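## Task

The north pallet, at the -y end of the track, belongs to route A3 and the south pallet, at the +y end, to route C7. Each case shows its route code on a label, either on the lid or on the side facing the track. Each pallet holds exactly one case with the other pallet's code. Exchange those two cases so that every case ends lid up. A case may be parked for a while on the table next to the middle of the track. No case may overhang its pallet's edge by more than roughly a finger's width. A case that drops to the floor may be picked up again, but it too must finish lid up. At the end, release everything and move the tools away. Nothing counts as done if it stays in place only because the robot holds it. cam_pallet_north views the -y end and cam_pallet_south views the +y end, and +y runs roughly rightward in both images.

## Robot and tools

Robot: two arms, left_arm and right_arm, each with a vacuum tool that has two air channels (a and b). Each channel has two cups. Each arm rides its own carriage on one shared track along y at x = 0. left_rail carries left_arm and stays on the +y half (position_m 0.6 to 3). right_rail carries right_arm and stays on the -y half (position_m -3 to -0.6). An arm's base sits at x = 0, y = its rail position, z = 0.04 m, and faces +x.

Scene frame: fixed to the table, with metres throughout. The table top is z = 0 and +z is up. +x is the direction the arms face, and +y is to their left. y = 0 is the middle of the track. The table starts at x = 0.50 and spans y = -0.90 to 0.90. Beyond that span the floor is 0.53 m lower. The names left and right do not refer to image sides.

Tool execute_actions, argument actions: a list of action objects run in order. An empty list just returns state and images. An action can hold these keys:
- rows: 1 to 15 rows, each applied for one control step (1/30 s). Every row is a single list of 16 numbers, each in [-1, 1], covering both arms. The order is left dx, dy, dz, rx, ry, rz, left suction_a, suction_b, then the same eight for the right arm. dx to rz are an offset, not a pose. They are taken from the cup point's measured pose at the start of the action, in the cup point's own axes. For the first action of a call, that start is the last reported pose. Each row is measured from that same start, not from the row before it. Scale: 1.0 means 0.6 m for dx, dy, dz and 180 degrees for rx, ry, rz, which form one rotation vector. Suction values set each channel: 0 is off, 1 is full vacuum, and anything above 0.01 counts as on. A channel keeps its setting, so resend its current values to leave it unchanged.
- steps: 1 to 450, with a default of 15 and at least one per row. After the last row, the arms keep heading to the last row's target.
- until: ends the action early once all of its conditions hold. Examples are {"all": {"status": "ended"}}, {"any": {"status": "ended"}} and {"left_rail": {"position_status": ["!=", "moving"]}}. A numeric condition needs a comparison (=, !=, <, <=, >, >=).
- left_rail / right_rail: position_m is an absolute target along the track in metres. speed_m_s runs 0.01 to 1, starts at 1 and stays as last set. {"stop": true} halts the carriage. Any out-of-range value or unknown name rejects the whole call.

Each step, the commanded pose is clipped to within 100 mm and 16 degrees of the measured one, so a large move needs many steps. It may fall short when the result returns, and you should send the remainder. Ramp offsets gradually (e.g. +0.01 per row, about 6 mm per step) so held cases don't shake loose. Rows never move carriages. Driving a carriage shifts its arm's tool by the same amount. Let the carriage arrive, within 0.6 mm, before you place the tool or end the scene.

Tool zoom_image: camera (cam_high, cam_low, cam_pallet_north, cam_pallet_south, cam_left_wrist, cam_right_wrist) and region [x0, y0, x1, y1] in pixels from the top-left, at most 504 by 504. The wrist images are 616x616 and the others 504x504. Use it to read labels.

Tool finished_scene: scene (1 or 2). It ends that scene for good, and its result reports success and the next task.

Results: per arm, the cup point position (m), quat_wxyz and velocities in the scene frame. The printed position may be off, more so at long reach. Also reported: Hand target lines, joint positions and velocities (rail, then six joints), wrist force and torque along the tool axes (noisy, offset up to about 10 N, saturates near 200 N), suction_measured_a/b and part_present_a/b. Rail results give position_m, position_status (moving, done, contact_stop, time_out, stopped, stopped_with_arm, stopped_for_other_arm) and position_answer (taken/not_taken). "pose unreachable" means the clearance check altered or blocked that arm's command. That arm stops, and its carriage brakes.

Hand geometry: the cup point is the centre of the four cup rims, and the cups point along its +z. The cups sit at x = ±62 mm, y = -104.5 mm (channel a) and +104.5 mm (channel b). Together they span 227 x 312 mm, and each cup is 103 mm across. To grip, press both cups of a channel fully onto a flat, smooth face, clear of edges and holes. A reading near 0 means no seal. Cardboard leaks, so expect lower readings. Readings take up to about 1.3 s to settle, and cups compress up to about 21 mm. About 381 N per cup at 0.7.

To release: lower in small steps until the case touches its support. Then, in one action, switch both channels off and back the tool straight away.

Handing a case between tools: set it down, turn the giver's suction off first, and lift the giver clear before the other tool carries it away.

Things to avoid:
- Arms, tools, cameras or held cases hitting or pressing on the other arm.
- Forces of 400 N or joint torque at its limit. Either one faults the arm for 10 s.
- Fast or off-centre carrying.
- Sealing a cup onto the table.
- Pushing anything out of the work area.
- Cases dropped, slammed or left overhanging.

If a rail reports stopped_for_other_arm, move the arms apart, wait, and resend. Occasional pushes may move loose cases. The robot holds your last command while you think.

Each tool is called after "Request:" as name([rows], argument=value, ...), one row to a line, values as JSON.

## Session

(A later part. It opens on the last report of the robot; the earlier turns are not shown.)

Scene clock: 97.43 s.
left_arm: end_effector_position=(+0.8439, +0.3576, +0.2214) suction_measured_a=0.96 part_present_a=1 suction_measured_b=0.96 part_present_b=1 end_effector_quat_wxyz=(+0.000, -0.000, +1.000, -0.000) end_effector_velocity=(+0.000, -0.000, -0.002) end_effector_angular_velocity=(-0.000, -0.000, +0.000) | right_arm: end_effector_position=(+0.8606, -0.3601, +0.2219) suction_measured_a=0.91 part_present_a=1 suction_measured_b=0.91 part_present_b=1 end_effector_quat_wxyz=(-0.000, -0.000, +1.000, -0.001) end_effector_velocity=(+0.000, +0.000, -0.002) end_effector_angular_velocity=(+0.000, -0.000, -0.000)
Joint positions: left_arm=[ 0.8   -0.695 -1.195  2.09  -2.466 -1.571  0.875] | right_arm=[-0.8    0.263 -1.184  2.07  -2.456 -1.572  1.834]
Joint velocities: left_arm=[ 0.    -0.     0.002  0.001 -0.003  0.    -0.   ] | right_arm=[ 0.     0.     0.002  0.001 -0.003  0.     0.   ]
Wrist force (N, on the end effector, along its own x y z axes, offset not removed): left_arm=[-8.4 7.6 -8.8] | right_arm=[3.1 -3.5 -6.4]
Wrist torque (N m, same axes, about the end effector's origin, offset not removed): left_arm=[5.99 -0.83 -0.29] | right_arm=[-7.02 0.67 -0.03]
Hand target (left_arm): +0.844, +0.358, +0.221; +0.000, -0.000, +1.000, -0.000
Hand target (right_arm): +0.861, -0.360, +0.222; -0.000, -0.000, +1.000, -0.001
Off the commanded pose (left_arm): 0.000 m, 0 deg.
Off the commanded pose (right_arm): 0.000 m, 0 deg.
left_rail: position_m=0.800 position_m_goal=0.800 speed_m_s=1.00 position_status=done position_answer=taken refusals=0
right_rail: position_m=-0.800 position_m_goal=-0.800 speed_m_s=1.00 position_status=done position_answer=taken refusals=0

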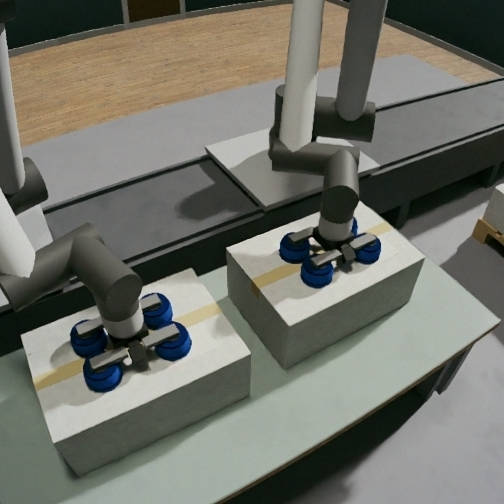

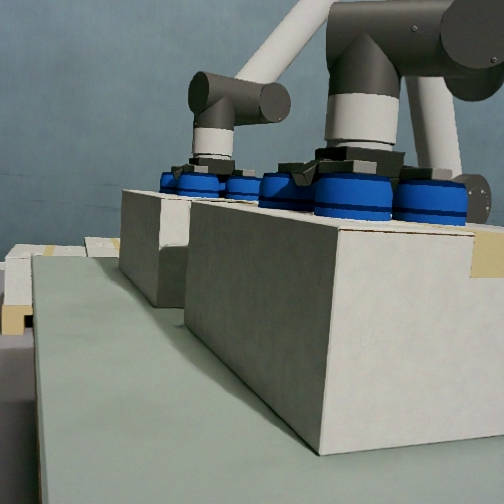

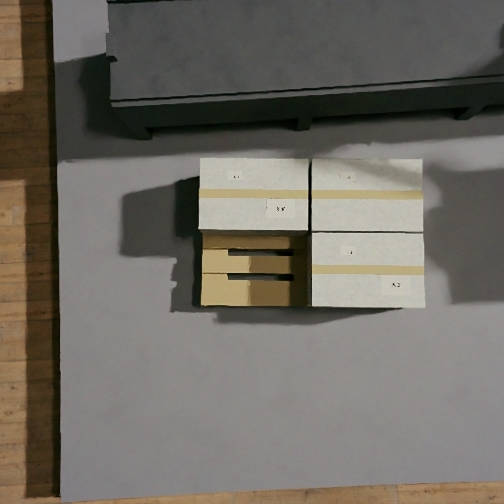

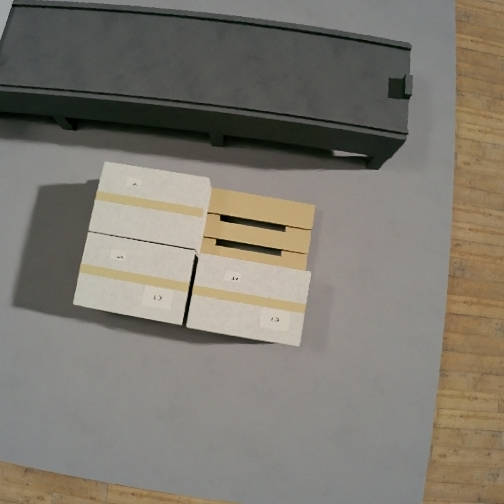

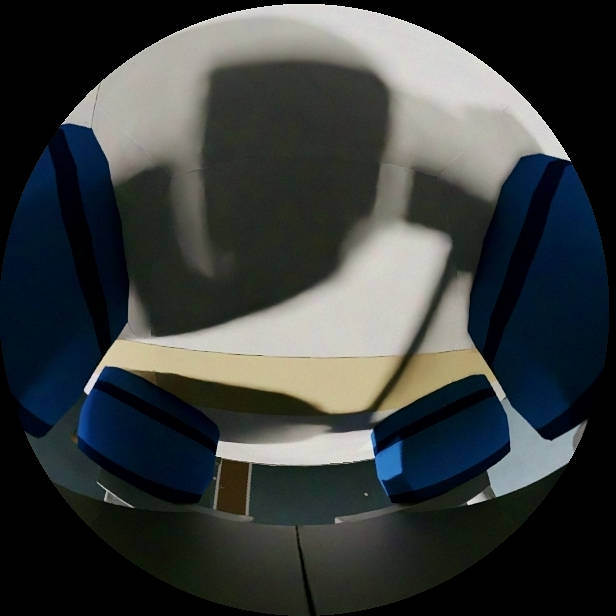

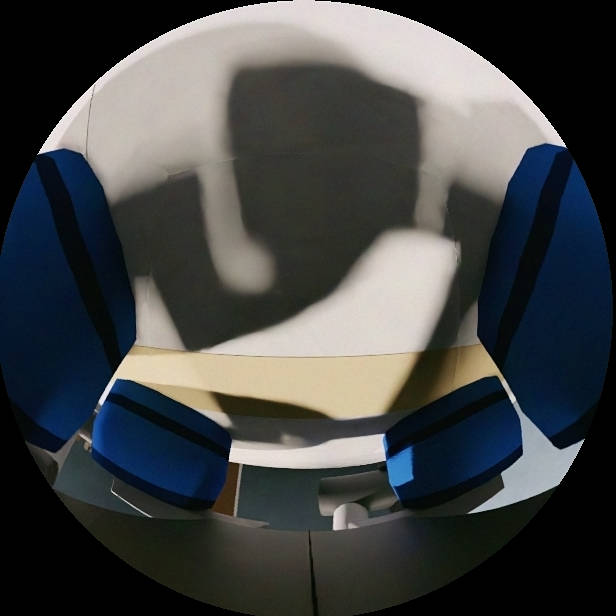

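Request:
execute_actions([
  {"rows":[[0,0,0.003,0,0,0,1,1,0,0,0.004,0,0,0,1,1]],"steps":8},
  {"rows":[[0,0,0,0,0,0,0,0,0,0,0,0,0,0,0,0],[0,0,-0.003,0,0,0,0,0,0,0,-0.003,0,0,0,0,0],[0,0,-0.006,0,0,0,0,0,0,0,-0.006,0,0,0,0,0],[0,0,-0.01,0,0,0,0,0,0,0,-0.01,0,0,0,0,0],[0,0,-0.015,0,0,0,0,0,0,0,-0.015,0,0,0,0,0],[0,0,-0.02,0,0,0,0,0,0,0,-0.02,0,0,0,0,0],[0,0,-0.025,0,0,0,0,0,0,0,-0.025,0,0,0,0,0],[0,0,-0.03,0,0,0,0,0,0,0,-0.03,0,0,0,0,0],[0,0,-0.04,0,0,0,0,0,0,0,-0.04,0,0,0,0,0],[0,0,-0.06,0,0,0,0,0,0,0,-0.06,0,0,0,0,0],[0,0,-0.1,0,0,0,0,0,0,0,-0.1,0,0,0,0,0]],"steps":22},
  {"left_rail":{"position_m":2.2},"steps":2},
])

Scene clock: 108.50 s.
left_arm: end_effector_position=(+0.8439, +0.3588, +0.2782) suction_measured_a=0.00 part_present_a=0 suction_measured_b=0.00 part_present_b=0 end_effector_quat_wxyz=(-0.000, -0.000, +1.000, -0.000) end_effector_velocity=(+0.001, +0.052, +0.011) end_effector_angular_velocity=(-0.000, -0.000, -0.001) | right_arm: end_effector_position=(+0.8606, -0.3600, +0.2786) suction_measured_a=0.00 part_present_a=0 suction_measured_b=0.00 part_present_b=0 end_effector_quat_wxyz=(+0.000, -0.000, +1.000, -0.001) end_effector_velocity=(+0.001, +0.000, +0.011) end_effector_angular_velocity=(+0.000, -0.001, +0.000)
Joint positions: left_arm=[ 0.801 -0.695 -1.252  2.063 -2.382 -1.571  0.875] | right_arm=[-0.8    0.263 -1.24   2.043 -2.374 -1.572  1.834]
Joint velocities: left_arm=[ 0.054 -0.001 -0.009 -0.008  0.017  0.    -0.   ] | right_arm=[ 0.     0.    -0.01  -0.006  0.016 -0.     0.   ]
Wrist force (N, on the end effector, along its own x y z axes, offset not removed): left_arm=[-6.4 -5.7 7.5] | right_arm=[0.9 -3.1 -1.0]
Wrist torque (N m, same axes, about the end effector's origin, offset not removed): left_arm=[-0.66 1.31 -0.37] | right_arm=[-0.36 0.58 0.02]
Hand target (left_arm): +0.844, +0.364, +0.280; +0.000, -0.000, +1.000, -0.000
Hand target (right_arm): +0.861, -0.360, +0.280; +0.000, -0.000, +1.000, -0.001
Off the commanded pose (left_arm): 0.002 m, 0 deg.
Off the commanded pose (right_arm): 0.002 m, 0 deg.
left_rail: position_m=0.801 position_m_goal=2.200 speed_m_s=1.00 position_status=moving position_answer=taken refusals=0
right_rail: position_m=-0.800 position_m_goal=-0.800 speed_m_s=1.00 position_status=done position_answer=taken refusals=0

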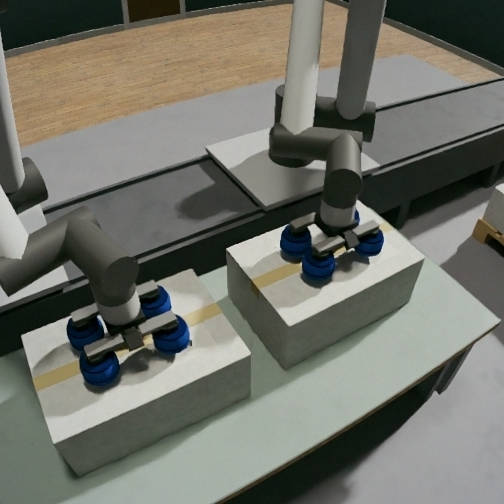

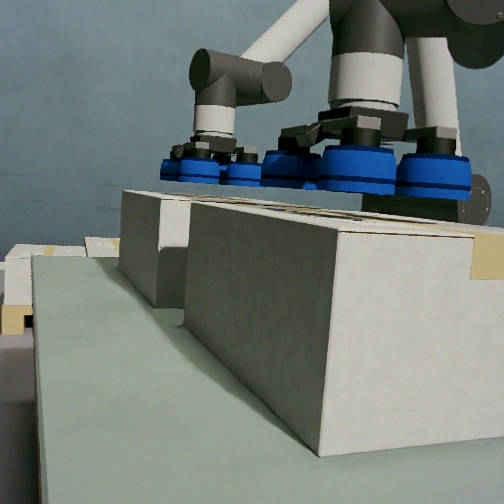

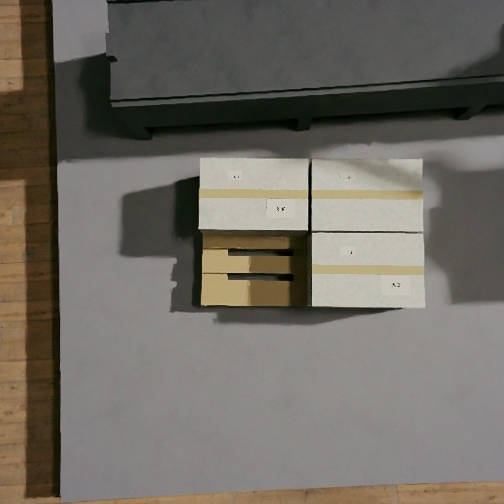

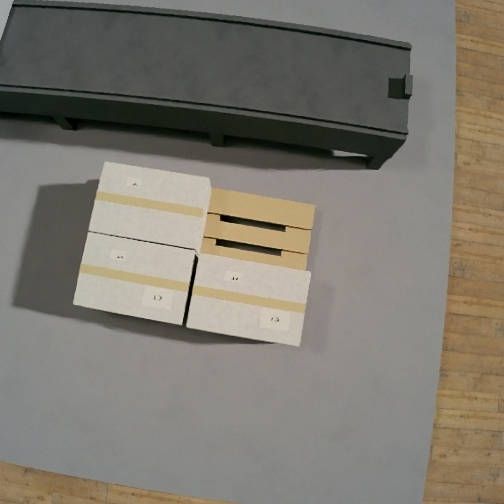

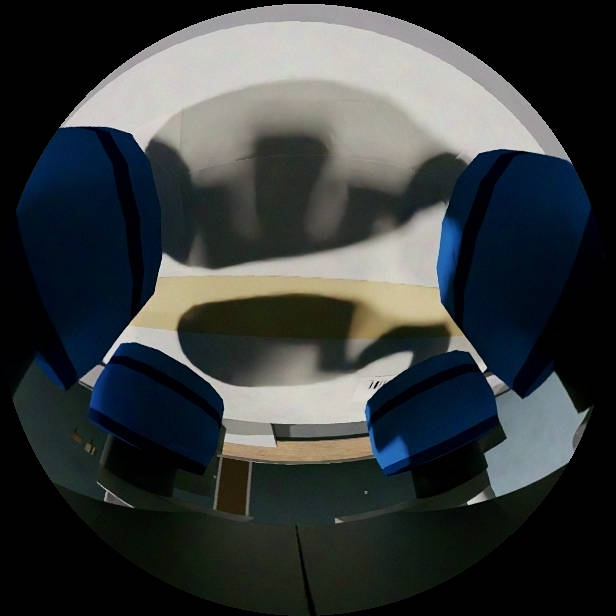

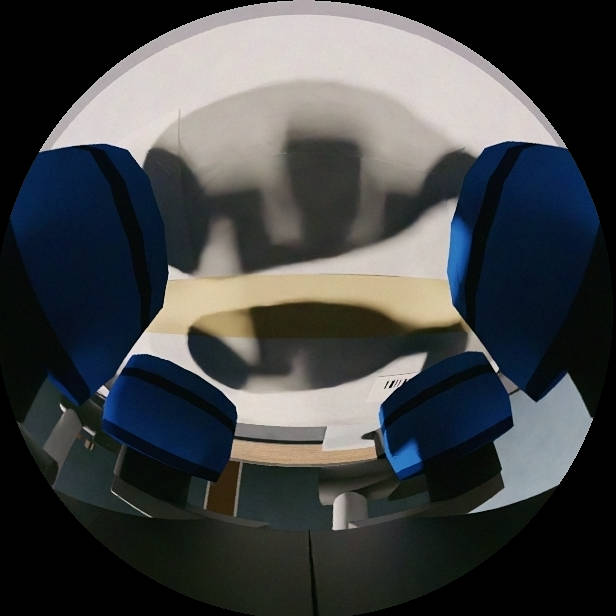

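Request:
execute_actions([
  {"steps":60,"until":{"all":{"status":"ended"}}},
  {"rows":[[-0.0277,-0.8627,0,0,0,0,0,0,0.0277,0.8627,0,0,0,0,0,0]],"right_rail":{"position_m":-0.6},"steps":48},
  {"rows":[[0,0,0,0,0,0,0,0,0,0,0.04,0,0,0,1,1],[0,0,0,0,0,0,0,0,0,0,0.06,0,0,0,1,1],[0,0,0,0,0,0,0,0,0,0,0.085,0,0,0,1,1]],"steps":20},
])

Scene clock: 117.90 s.
left_arm: end_effector_position=(+0.8599, +1.2405, +0.2799) suction_measured_a=0.00 part_present_a=0 suction_measured_b=0.00 part_present_b=0 end_effector_quat_wxyz=(+0.000, -0.000, +1.000, -0.000) end_effector_velocity=(+0.000, -0.000, +0.000) end_effector_angular_velocity=(-0.000, -0.000, -0.000) | right_arm: end_effector_position=(+0.8437, +0.3572, +0.2300) suction_measured_a=0.89 part_present_a=1 suction_measured_b=0.89 part_present_b=1 end_effector_quat_wxyz=(+0.001, -0.000, +1.000, -0.000) end_effector_velocity=(-0.000, -0.000, -0.003) end_effector_angular_velocity=(-0.000, +0.000, +0.000)
Joint positions: left_arm=[ 2.2   -0.997 -0.941  1.53  -2.16  -1.571  0.574] | right_arm=[-0.6    0.69  -0.919  1.574 -2.226 -1.572  2.261]
Joint velocities: left_arm=[ 0. -0.  0. -0. -0. -0.  0.] | right_arm=[ 0.     0.     0.002  0.001 -0.003  0.    -0.   ]
Wrist force (N, on the end effector, along its own x y z axes, offset not removed): left_arm=[-1.1 3.0 2.7] | right_arm=[0.9 -4.6 -11.4]
Wrist torque (N m, same axes, about the end effector's origin, offset not removed): left_arm=[0.43 0.49 -0.50] | right_arm=[5.36 -2.49 0.32]
Hand target (left_arm): +0.860, +1.240, +0.280; +0.000, -0.000, +1.000, -0.000
Hand target (right_arm): +0.844, +0.357, +0.230; +0.000, -0.000, +1.000, -0.000
Off the commanded pose (left_arm): 0.000 m, 0 deg.
Off the commanded pose (right_arm): 0.000 m, 0 deg.
left_rail: position_m=2.200 position_m_goal=2.200 speed_m_s=1.00 position_status=done position_answer=taken refusals=0
right_rail: position_m=-0.600 position_m_goal=-0.600 speed_m_s=1.00 position_status=done position_answer=taken refusals=0

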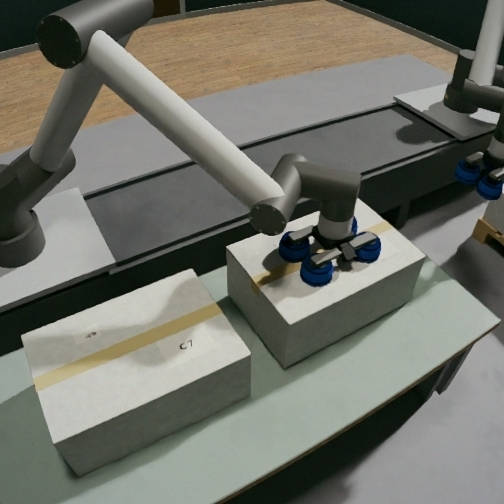

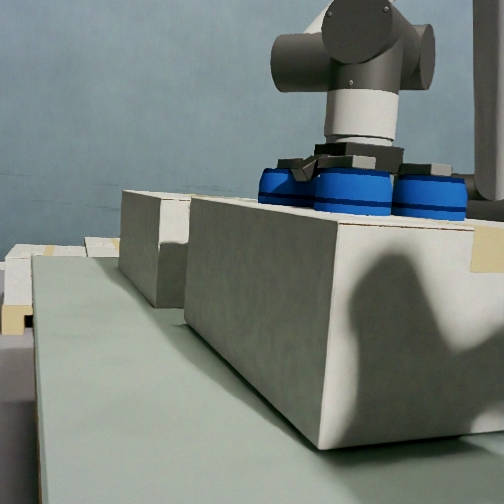

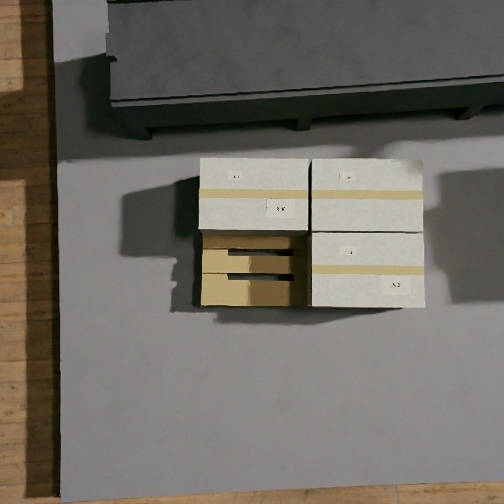

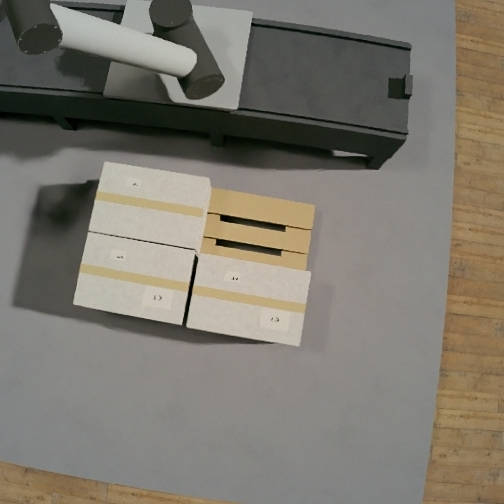

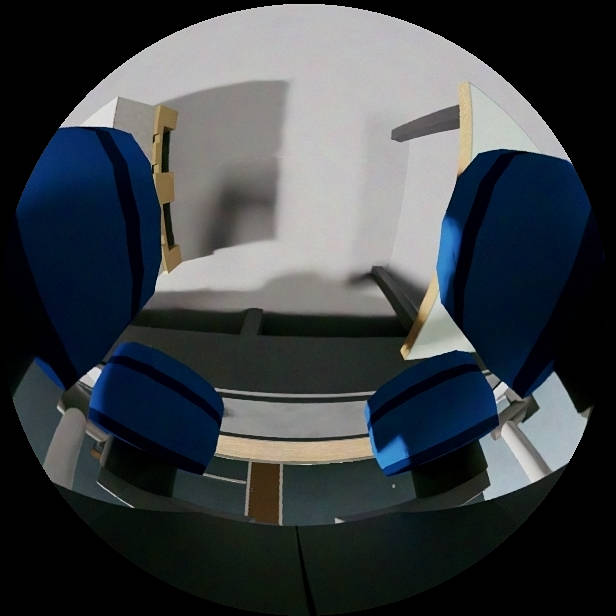

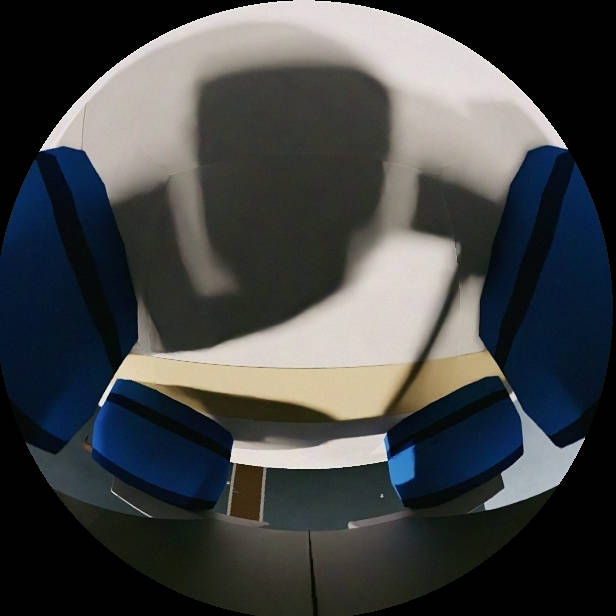

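Request:
execute_actions([
  {"rows":[[0,0,0,0,0,0,0,0,0,0,-0.02,0,0,0,1,1],[0,0,0,0,0,0,0,0,0,0,-0.04,0,0,0,1,1],[0,0,0,0,0,0,0,0,0,0,-0.07,0,0,0,1,1],[0,0,0,0,0,0,0,0,0,0,-0.1,0,0,0,1,1],[0,0,0,0,0,0,0,0,0,0,-0.14,0,0,0,1,1],[0,0,0,0,0,0,0,0,0,0,-0.48,0,0,0,1,1]],"steps":28},
  {"right_rail":{"position_m":-2.8},"steps":12},
  {"left_rail":{"position_m":0.6},"steps":2},
])

Scene clock: 125.30 s.
left_arm: end_effector_position=(+0.8600, +1.2394, +0.2800) suction_measured_a=0.00 part_present_a=0 suction_measured_b=0.00 part_present_b=0 end_effector_quat_wxyz=(+0.000, -0.000, +1.000, -0.000) end_effector_velocity=(+0.001, -0.056, +0.000) end_effector_angular_velocity=(-0.000, -0.000, +0.001) | right_arm: end_effector_position=(+0.8434, +0.1692, +0.5178) suction_measured_a=0.91 part_present_a=1 suction_measured_b=0.91 part_present_b=1 end_effector_quat_wxyz=(+0.000, -0.000, +1.000, -0.000) end_effector_velocity=(+0.000, -0.864, +0.001) end_effector_angular_velocity=(-0.000, -0.001, -0.000)
Joint positions: left_arm=[ 2.199 -0.997 -0.941  1.53  -2.16  -1.571  0.574] | right_arm=[-0.788  0.691 -1.077  1.397 -1.891 -1.572  2.261]
Joint velocities: left_arm=[-0.057  0.001 -0.     0.     0.     0.     0.   ] | right_arm=[-0.864 -0.    -0.    -0.     0.001 -0.001 -0.   ]
Wrist force (N, on the end effector, along its own x y z axes, offset not removed): left_arm=[-14.4 2.8 4.2] | right_arm=[0.6 23.9 -10.7]
Wrist torque (N m, same axes, about the end effector's origin, offset not removed): left_arm=[0.24 2.79 -0.41] | right_arm=[3.24 -1.16 0.28]
Hand target (left_arm): +0.860, +1.234, +0.280; +0.000, -0.000, +1.000, -0.000
Hand target (right_arm): +0.843, +0.124, +0.518; +0.001, -0.000, +1.000, -0.000
Off the commanded pose (left_arm): 0.000 m, 0 deg.
Off the commanded pose (right_arm): 0.000 m, 0 deg.
left_rail: position_m=2.199 position_m_goal=0.600 speed_m_s=1.00 position_status=moving position_answer=taken refusals=0
right_rail: position_m=-0.788 position_m_goal=-2.800 speed_m_s=1.00 position_status=moving position_answer=taken refusals=0

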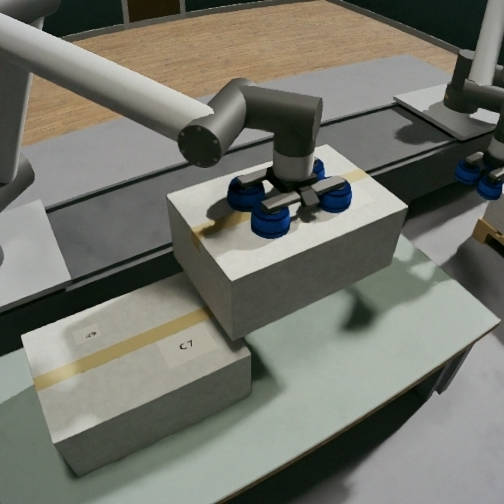

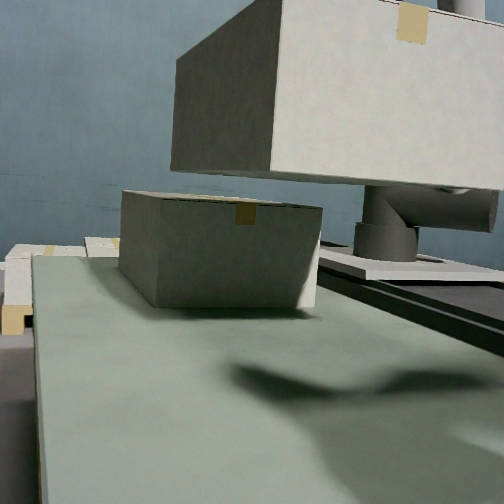

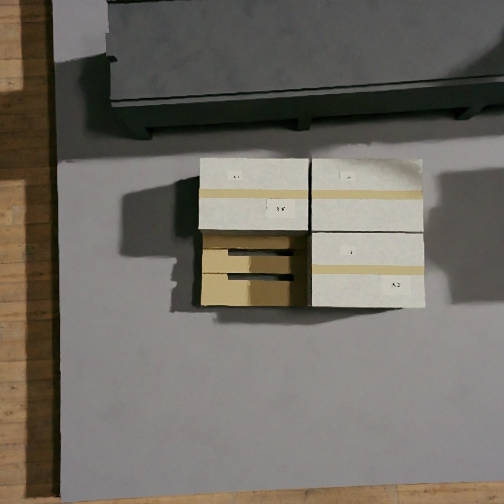

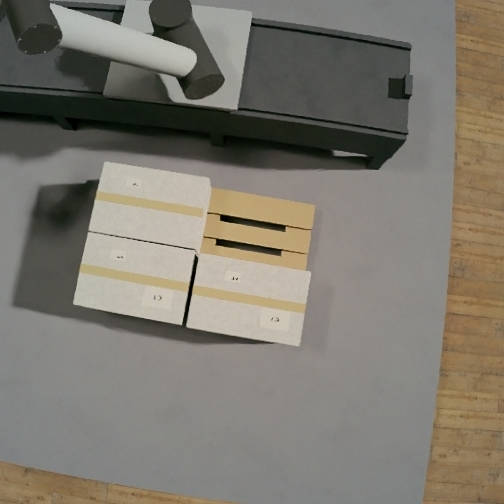

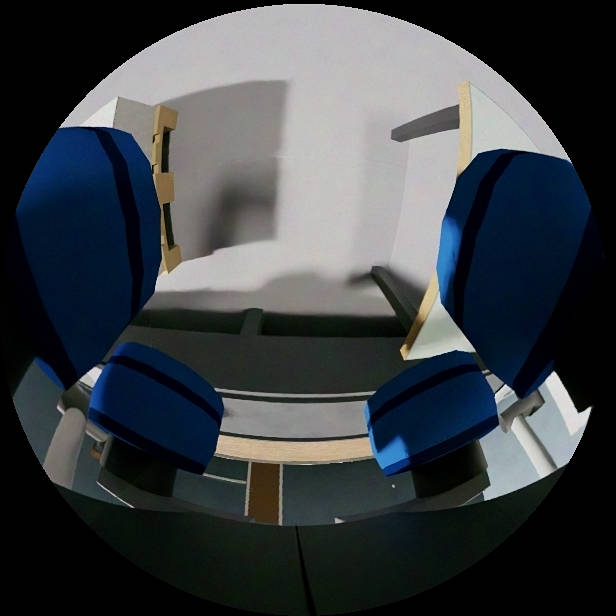

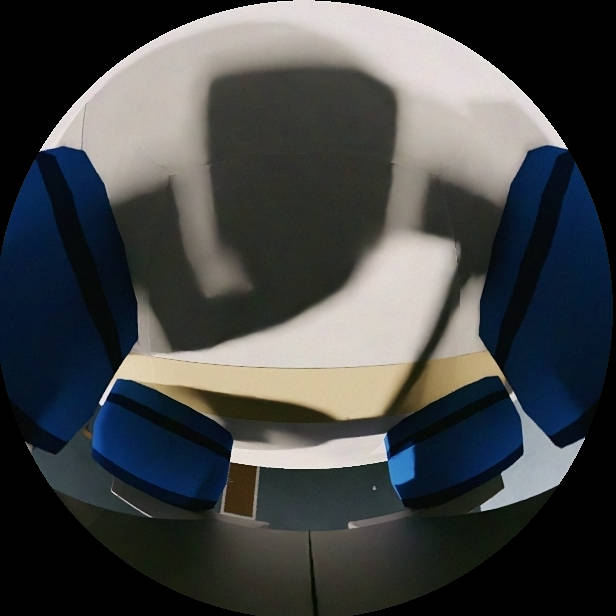

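Request:
execute_actions([
  {"steps":60,"until":{"all":{"status":"ended"}}},
  {"rows":[[0,0,0.04,0,0,0,1,1,-0.01,-0.03,0.01,0,0,0,1,1],[0,0,0.06,0,0,0,1,1,-0.02,-0.06,0.02,0,0,0,1,1],[0,0,0.085,0,0,0,1,1,-0.03,-0.1,0.03,0,0,0,1,1],[0,0,0.085,0,0,0,1,1,-0.35,-1,0.4,0,0,0,1,1]],"steps":30},
])

Scene clock: 132.03 s.
left_arm: end_effector_position=(+0.8599, -0.3598, +0.2290) suction_measured_a=0.96 part_present_a=1 suction_measured_b=0.96 part_present_b=1 end_effector_quat_wxyz=(+0.000, -0.000, +1.000, -0.000) end_effector_velocity=(+0.000, +0.000, -0.000) end_effector_angular_velocity=(+0.000, +0.000, +0.000) | right_arm: end_effector_position=(+0.9835, -2.2504, +0.3537) suction_measured_a=0.91 part_present_a=1 suction_measured_b=0.91 part_present_b=1 end_effector_quat_wxyz=(-0.001, +0.001, +1.000, -0.002) end_effector_velocity=(+0.151, -0.453, -0.182) end_effector_angular_velocity=(+0.001, +0.001, -0.003)
Joint positions: left_arm=[ 0.6   -0.997 -0.907  1.552 -2.216 -1.571  0.574] | right_arm=[-2.8    0.331 -1.147  1.76  -2.18  -1.574  1.905]
Joint velocities: left_arm=[ 0.  0.  0.  0. -0. -0. -0.] | right_arm=[ 0.    -0.431  0.036  0.248 -0.285  0.    -0.428]
Wrist force (N, on the end effector, along its own x y z axes, offset not removed): left_arm=[-10.6 4.1 -4.7] | right_arm=[1.1 -4.0 -12.0]
Wrist torque (N m, same axes, about the end effector's origin, offset not removed): left_arm=[-6.51 2.40 -0.54] | right_arm=[4.59 -1.32 0.06]
Hand target (left_arm): +0.860, -0.360, +0.229; +0.000, -0.000, +1.000, -0.000
Hand target (right_arm): +1.005, -2.320, +0.326; -0.001, +0.001, +1.000, -0.002
Off the commanded pose (left_arm): 0.000 m, 0 deg.
Off the commanded pose (right_arm): 0.219 m, 0 deg; position clipped at the last step of the last action.
left_rail: position_m=0.600 position_m_goal=0.600 speed_m_s=1.00 position_status=done position_answer=taken refusals=0
right_rail: position_m=-2.800 position_m_goal=-2.800 speed_m_s=1.00 position_status=done position_answer=taken refusals=0

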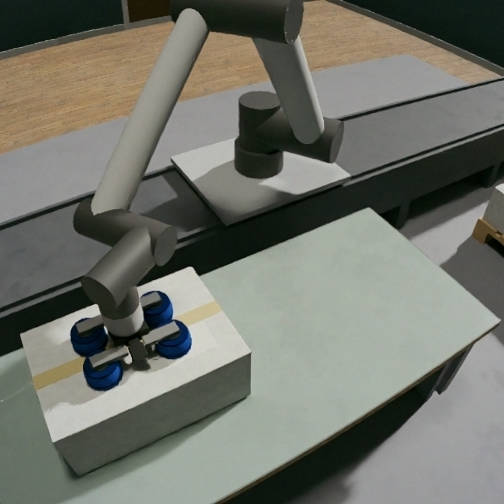

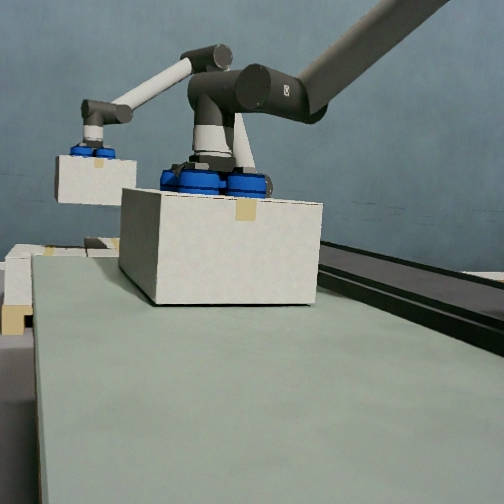

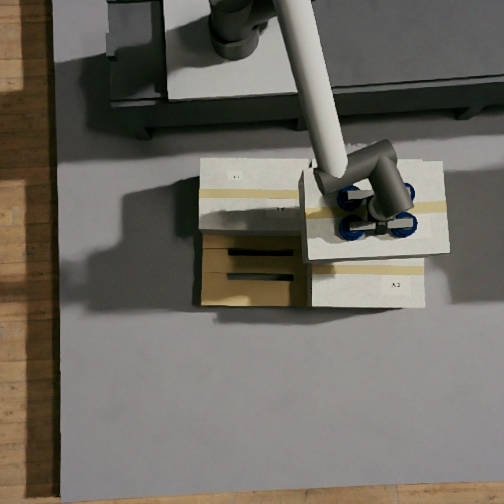

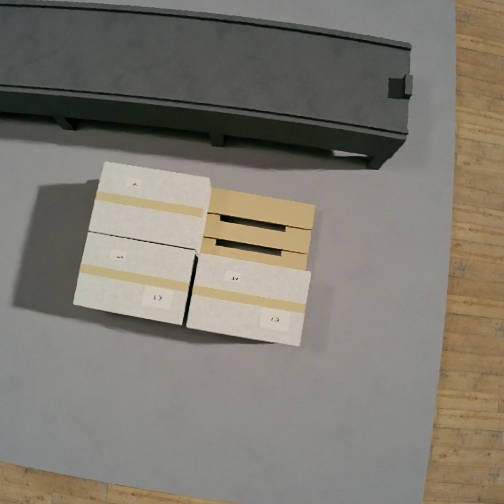

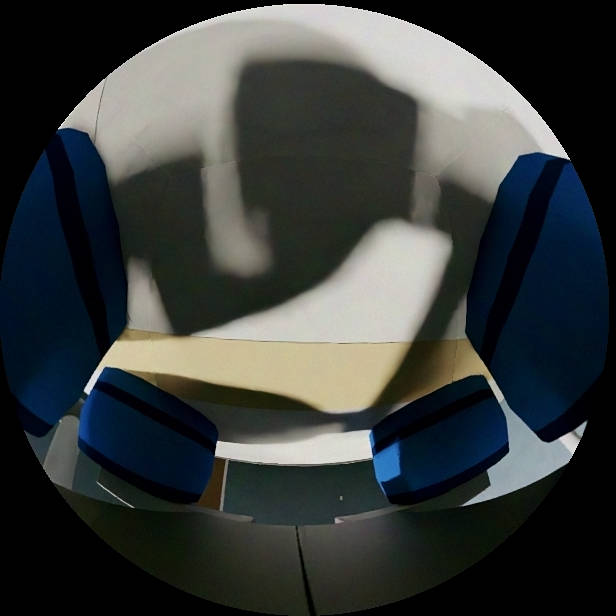

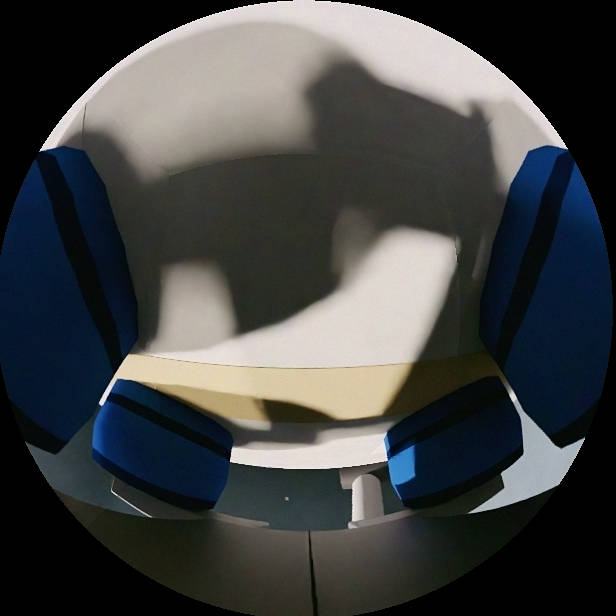

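Request:
execute_actions([
  {"rows":[[0,0,-0.02,0,0,0,1,1,-0.05,-0.15,0.06,0,0,0,1,1],[0,0,-0.04,0,0,0,1,1,-0.06,-0.18,0.07,0,0,0,1,1],[0,0.02,-0.06,0,0,0,1,1,-0.08,-0.22,0.09,0,0,0,1,1],[0,0.05,-0.08,0,0,0,1,1,-0.344,-0.916,0.39,-0.001,-0.0006,0.019,1,1],[0,0.08,-0.08,0,0,0,1,1,-0.344,-0.916,0.39,-0.001,-0.0006,0.019,1,1],[0,0.12,-0.08,0,0,0,1,1,-0.344,-0.916,0.39,-0.001,-0.0006,0.019,1,1],[0.07,1,-0.08,0,0,0,1,1,-0.344,-0.916,0.39,-0.001,-0.0006,0.019,1,1]],"steps":10},
  {"left_rail":{"position_m":3.0},"steps":40},
])

Scene clock: 149.90 s.
left_arm: end_effector_position=(+0.8188, +1.2884, +0.2767) suction_measured_a=0.96 part_present_a=1 suction_measured_b=0.96 part_present_b=1 end_effector_quat_wxyz=(+0.000, -0.000, +1.000, -0.000) end_effector_velocity=(-0.001, +1.018, +0.002) end_effector_angular_velocity=(-0.001, -0.000, -0.002) | right_arm: end_effector_position=(+1.1881, -2.8005, +0.1210) suction_measured_a=0.91 part_present_a=1 suction_measured_b=0.91 part_present_b=1 end_effector_quat_wxyz=(-0.001, +0.031, +1.000, -0.001) end_effector_velocity=(+0.001, -0.002, -0.001) end_effector_angular_velocity=(+0.000, +0.000, +0.000)
Joint positions: left_arm=[ 1.65  -0.643 -1.304  2.145 -2.412 -1.571  0.928] | right_arm=[-2.8   -0.17  -0.909  1.757 -2.418 -1.572  1.463]
Joint velocities: left_arm=[ 1.     0.017 -0.011  0.011 -0.001 -0.001  0.018] | right_arm=[ 0.    -0.002  0.002 -0.002  0.     0.    -0.002]
Wrist force (N, on the end effector, along its own x y z axes, offset not removed): left_arm=[-11.2 -4.1 -5.8] | right_arm=[2.6 0.1 -15.9]
Wrist torque (N m, same axes, about the end effector's origin, offset not removed): left_arm=[-7.85 2.58 -0.52] | right_arm=[4.97 -1.58 0.10]
Hand target (left_arm): +0.819, +1.340, +0.277; +0.000, -0.000, +1.000, -0.000
Hand target (right_arm): +1.188, -2.801, +0.121; -0.001, +0.031, +1.000, -0.001
Off the commanded pose (left_arm): 0.002 m, 0 deg.
Off the commanded pose (right_arm): 0.001 m, 0 deg.
left_rail: position_m=1.650 position_m_goal=3.000 speed_m_s=1.00 position_status=moving position_answer=taken refusals=0
right_rail: position_m=-2.800 position_m_goal=-2.800 speed_m_s=1.00 position_status=done position_answer=taken refusals=0

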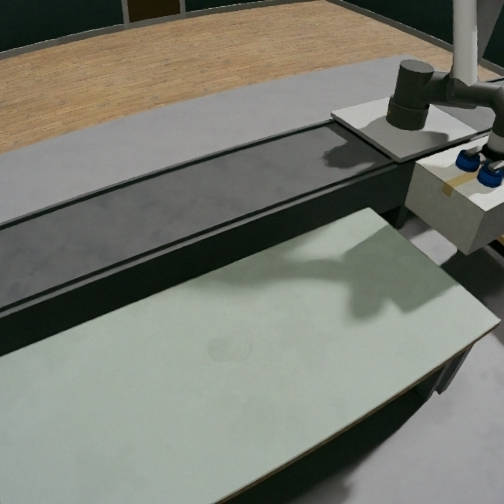

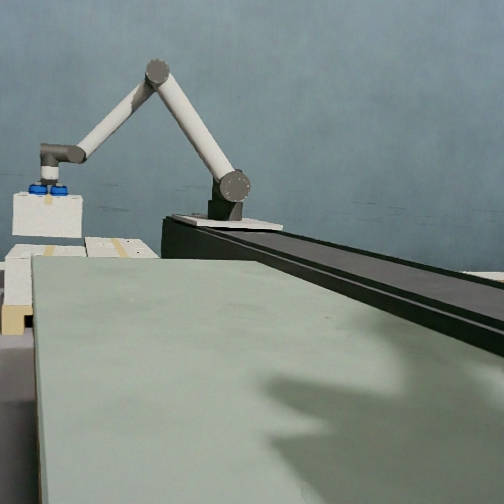

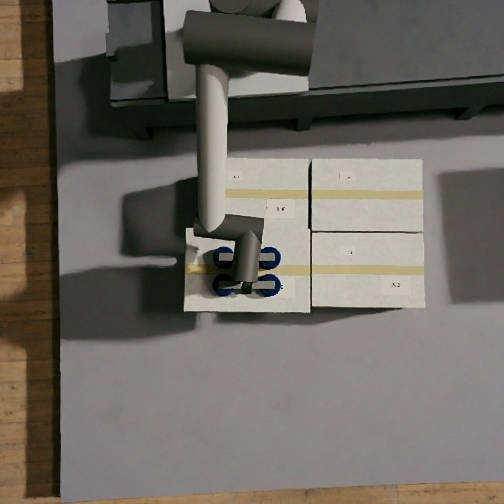

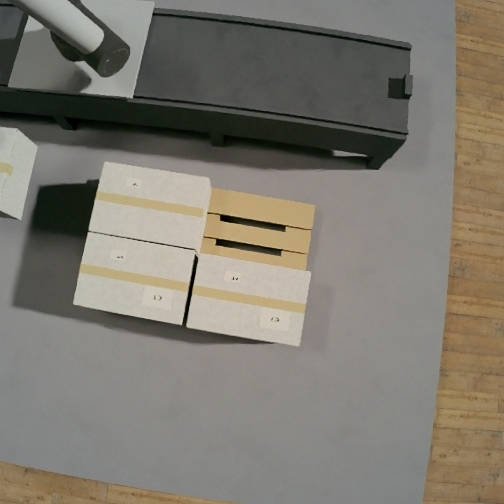

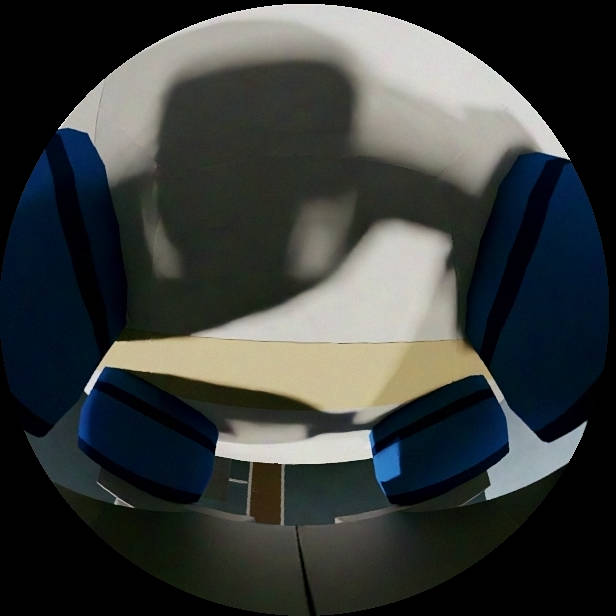

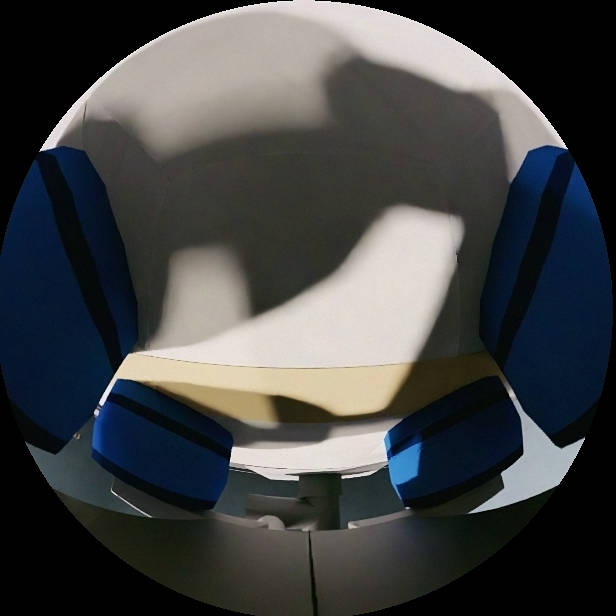

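Request:
execute_actions([
  {"steps":60,"until":{"all":{"status":"ended"}}},
  {"rows":[[0,0.03,0.03,0,0,0,1,1,0,0,0,0,0,0,1,1],[0,0.06,0.07,0,0,0,1,1,0,0,0,0,0,0,1,1],[0.018,0.217,0.26,0,0,0.0102,1,1,0,0,0,0,0,0,1,1]],"steps":28},
  {"rows":[[0,0,0.03,0,0,0,1,1,0,0,0.03,0,0,0,1,1],[0,0,0.06,0,0,0,1,1,0,0,0.06,0,0,0,1,1],[0,0,0.1,0,0,0,1,1,0,0,0.1,0,0,0,1,1],[0,0,0.445,0,0,0,1,1,0,0,0.445,0,0,0,1,1]],"steps":34},
])

Request:
zoom_image(camera="cam_pallet_north", region=[180,200,340,330])

Request:
zoom_image(camera="cam_pallet_south", region=[180,160,340,290])

Scene clock: 162.67 s.
left_arm: end_effector_position=(+0.8079, +2.7701, -0.1450) suction_measured_a=0.96 part_present_a=1 suction_measured_b=0.96 part_present_b=1 end_effector_quat_wxyz=(+0.000, +0.016, +1.000, -0.000) end_effector_velocity=(+0.001, -0.000, -0.003) end_effector_angular_velocity=(-0.001, -0.001, -0.000) | right_arm: end_effector_position=(+1.1882, -2.8009, -0.1457) suction_measured_a=0.91 part_present_a=1 suction_measured_b=0.91 part_present_b=1 end_effector_quat_wxyz=(-0.001, +0.031, +1.000, -0.001) end_effector_velocity=(+0.001, +0.000, -0.003) end_effector_angular_velocity=(+0.000, +0.000, +0.000)
Joint positions: left_arm=[ 3.    -0.519 -0.762  2.288 -3.097 -1.571  1.084] | right_arm=[-2.8   -0.17  -0.646  1.756 -2.68  -1.572  1.463]
Joint velocities: left_arm=[ 0.     0.     0.006 -0.002 -0.005  0.     0.   ] | right_arm=[ 0.     0.     0.003 -0.002 -0.001  0.     0.   ]
Wrist force (N, on the end effector, along its own x y z axes, offset not removed): left_arm=[-7.2 2.2 -0.1] | right_arm=[1.6 -3.7 -13.4]
Wrist torque (N m, same axes, about the end effector's origin, offset not removed): left_arm=[-6.43 2.02 -0.42] | right_arm=[4.54 -1.56 0.12]
Hand target (left_arm): +0.808, +2.770, -0.145; +0.000, +0.016, +1.000, -0.000
Hand target (right_arm): +1.188, -2.801, -0.146; -0.001, +0.031, +1.000, -0.001
Off the commanded pose (left_arm): 0.001 m, 0 deg.
Off the commanded pose (right_arm): 0.001 m, 0 deg.
left_rail: position_m=3.000 position_m_goal=3.000 speed_m_s=1.00 position_status=done position_answer=taken refusals=0
right_rail: position_m=-2.800 position_m_goal=-2.800 speed_m_s=1.00 position_status=done position_answer=taken refusals=0

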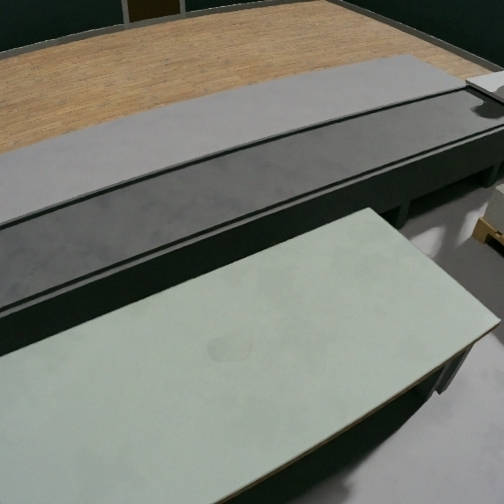

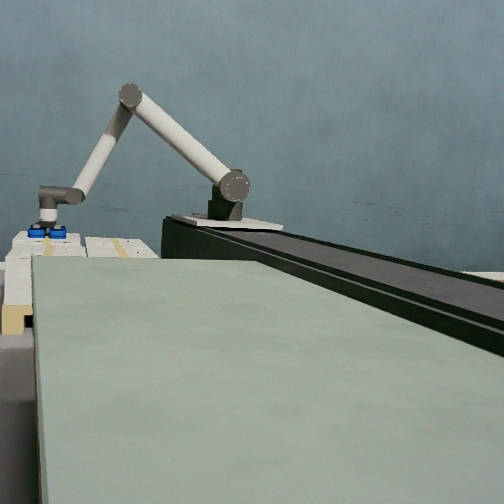

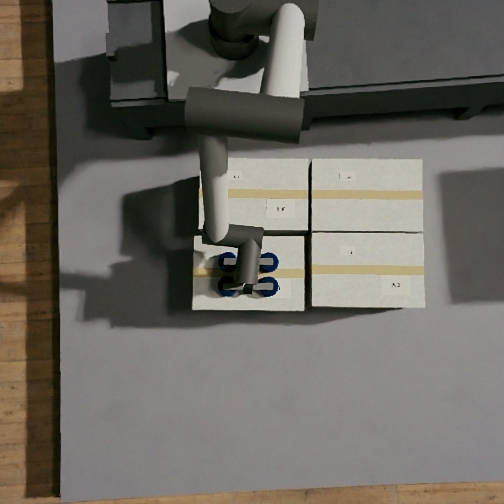

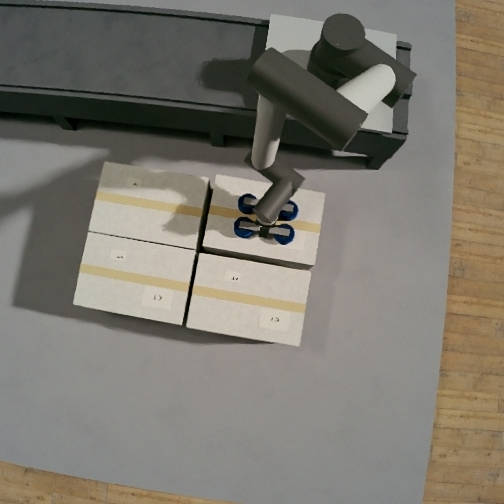

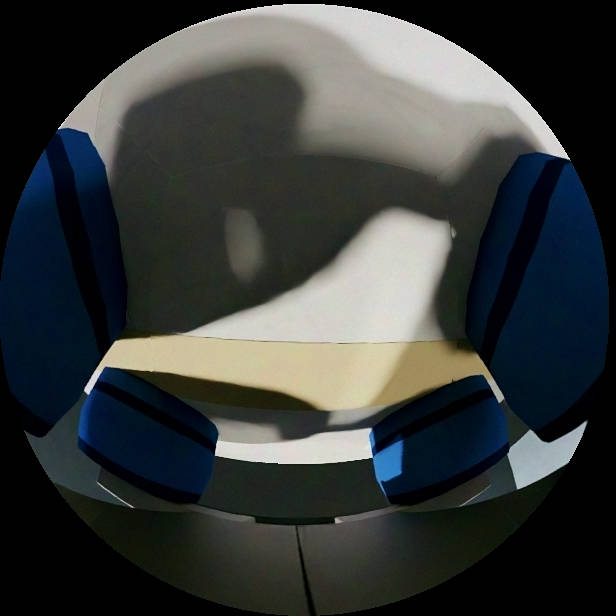

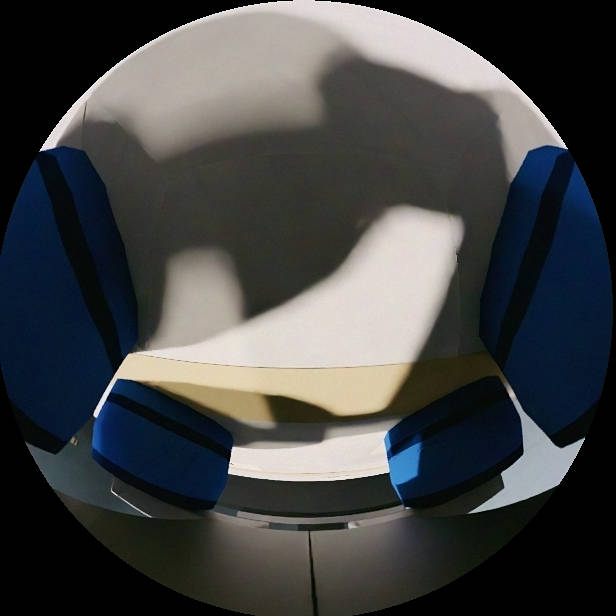

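Region (180, 200, 340, 330) of cam_pallet_north's 504x504 image, scaled by 3.150, with more detail than that image has; it fills the top 410 rows of this view, and the rest is white.

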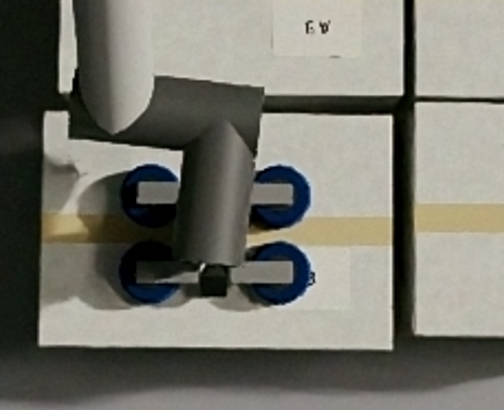

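Region (180, 160, 340, 290) of cam_pallet_south's 504x504 image, scaled by 3.150, with more detail than that image has; it fills the top 410 rows of this view, and the rest is white.

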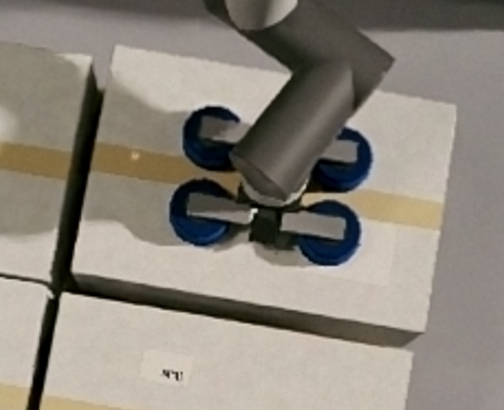

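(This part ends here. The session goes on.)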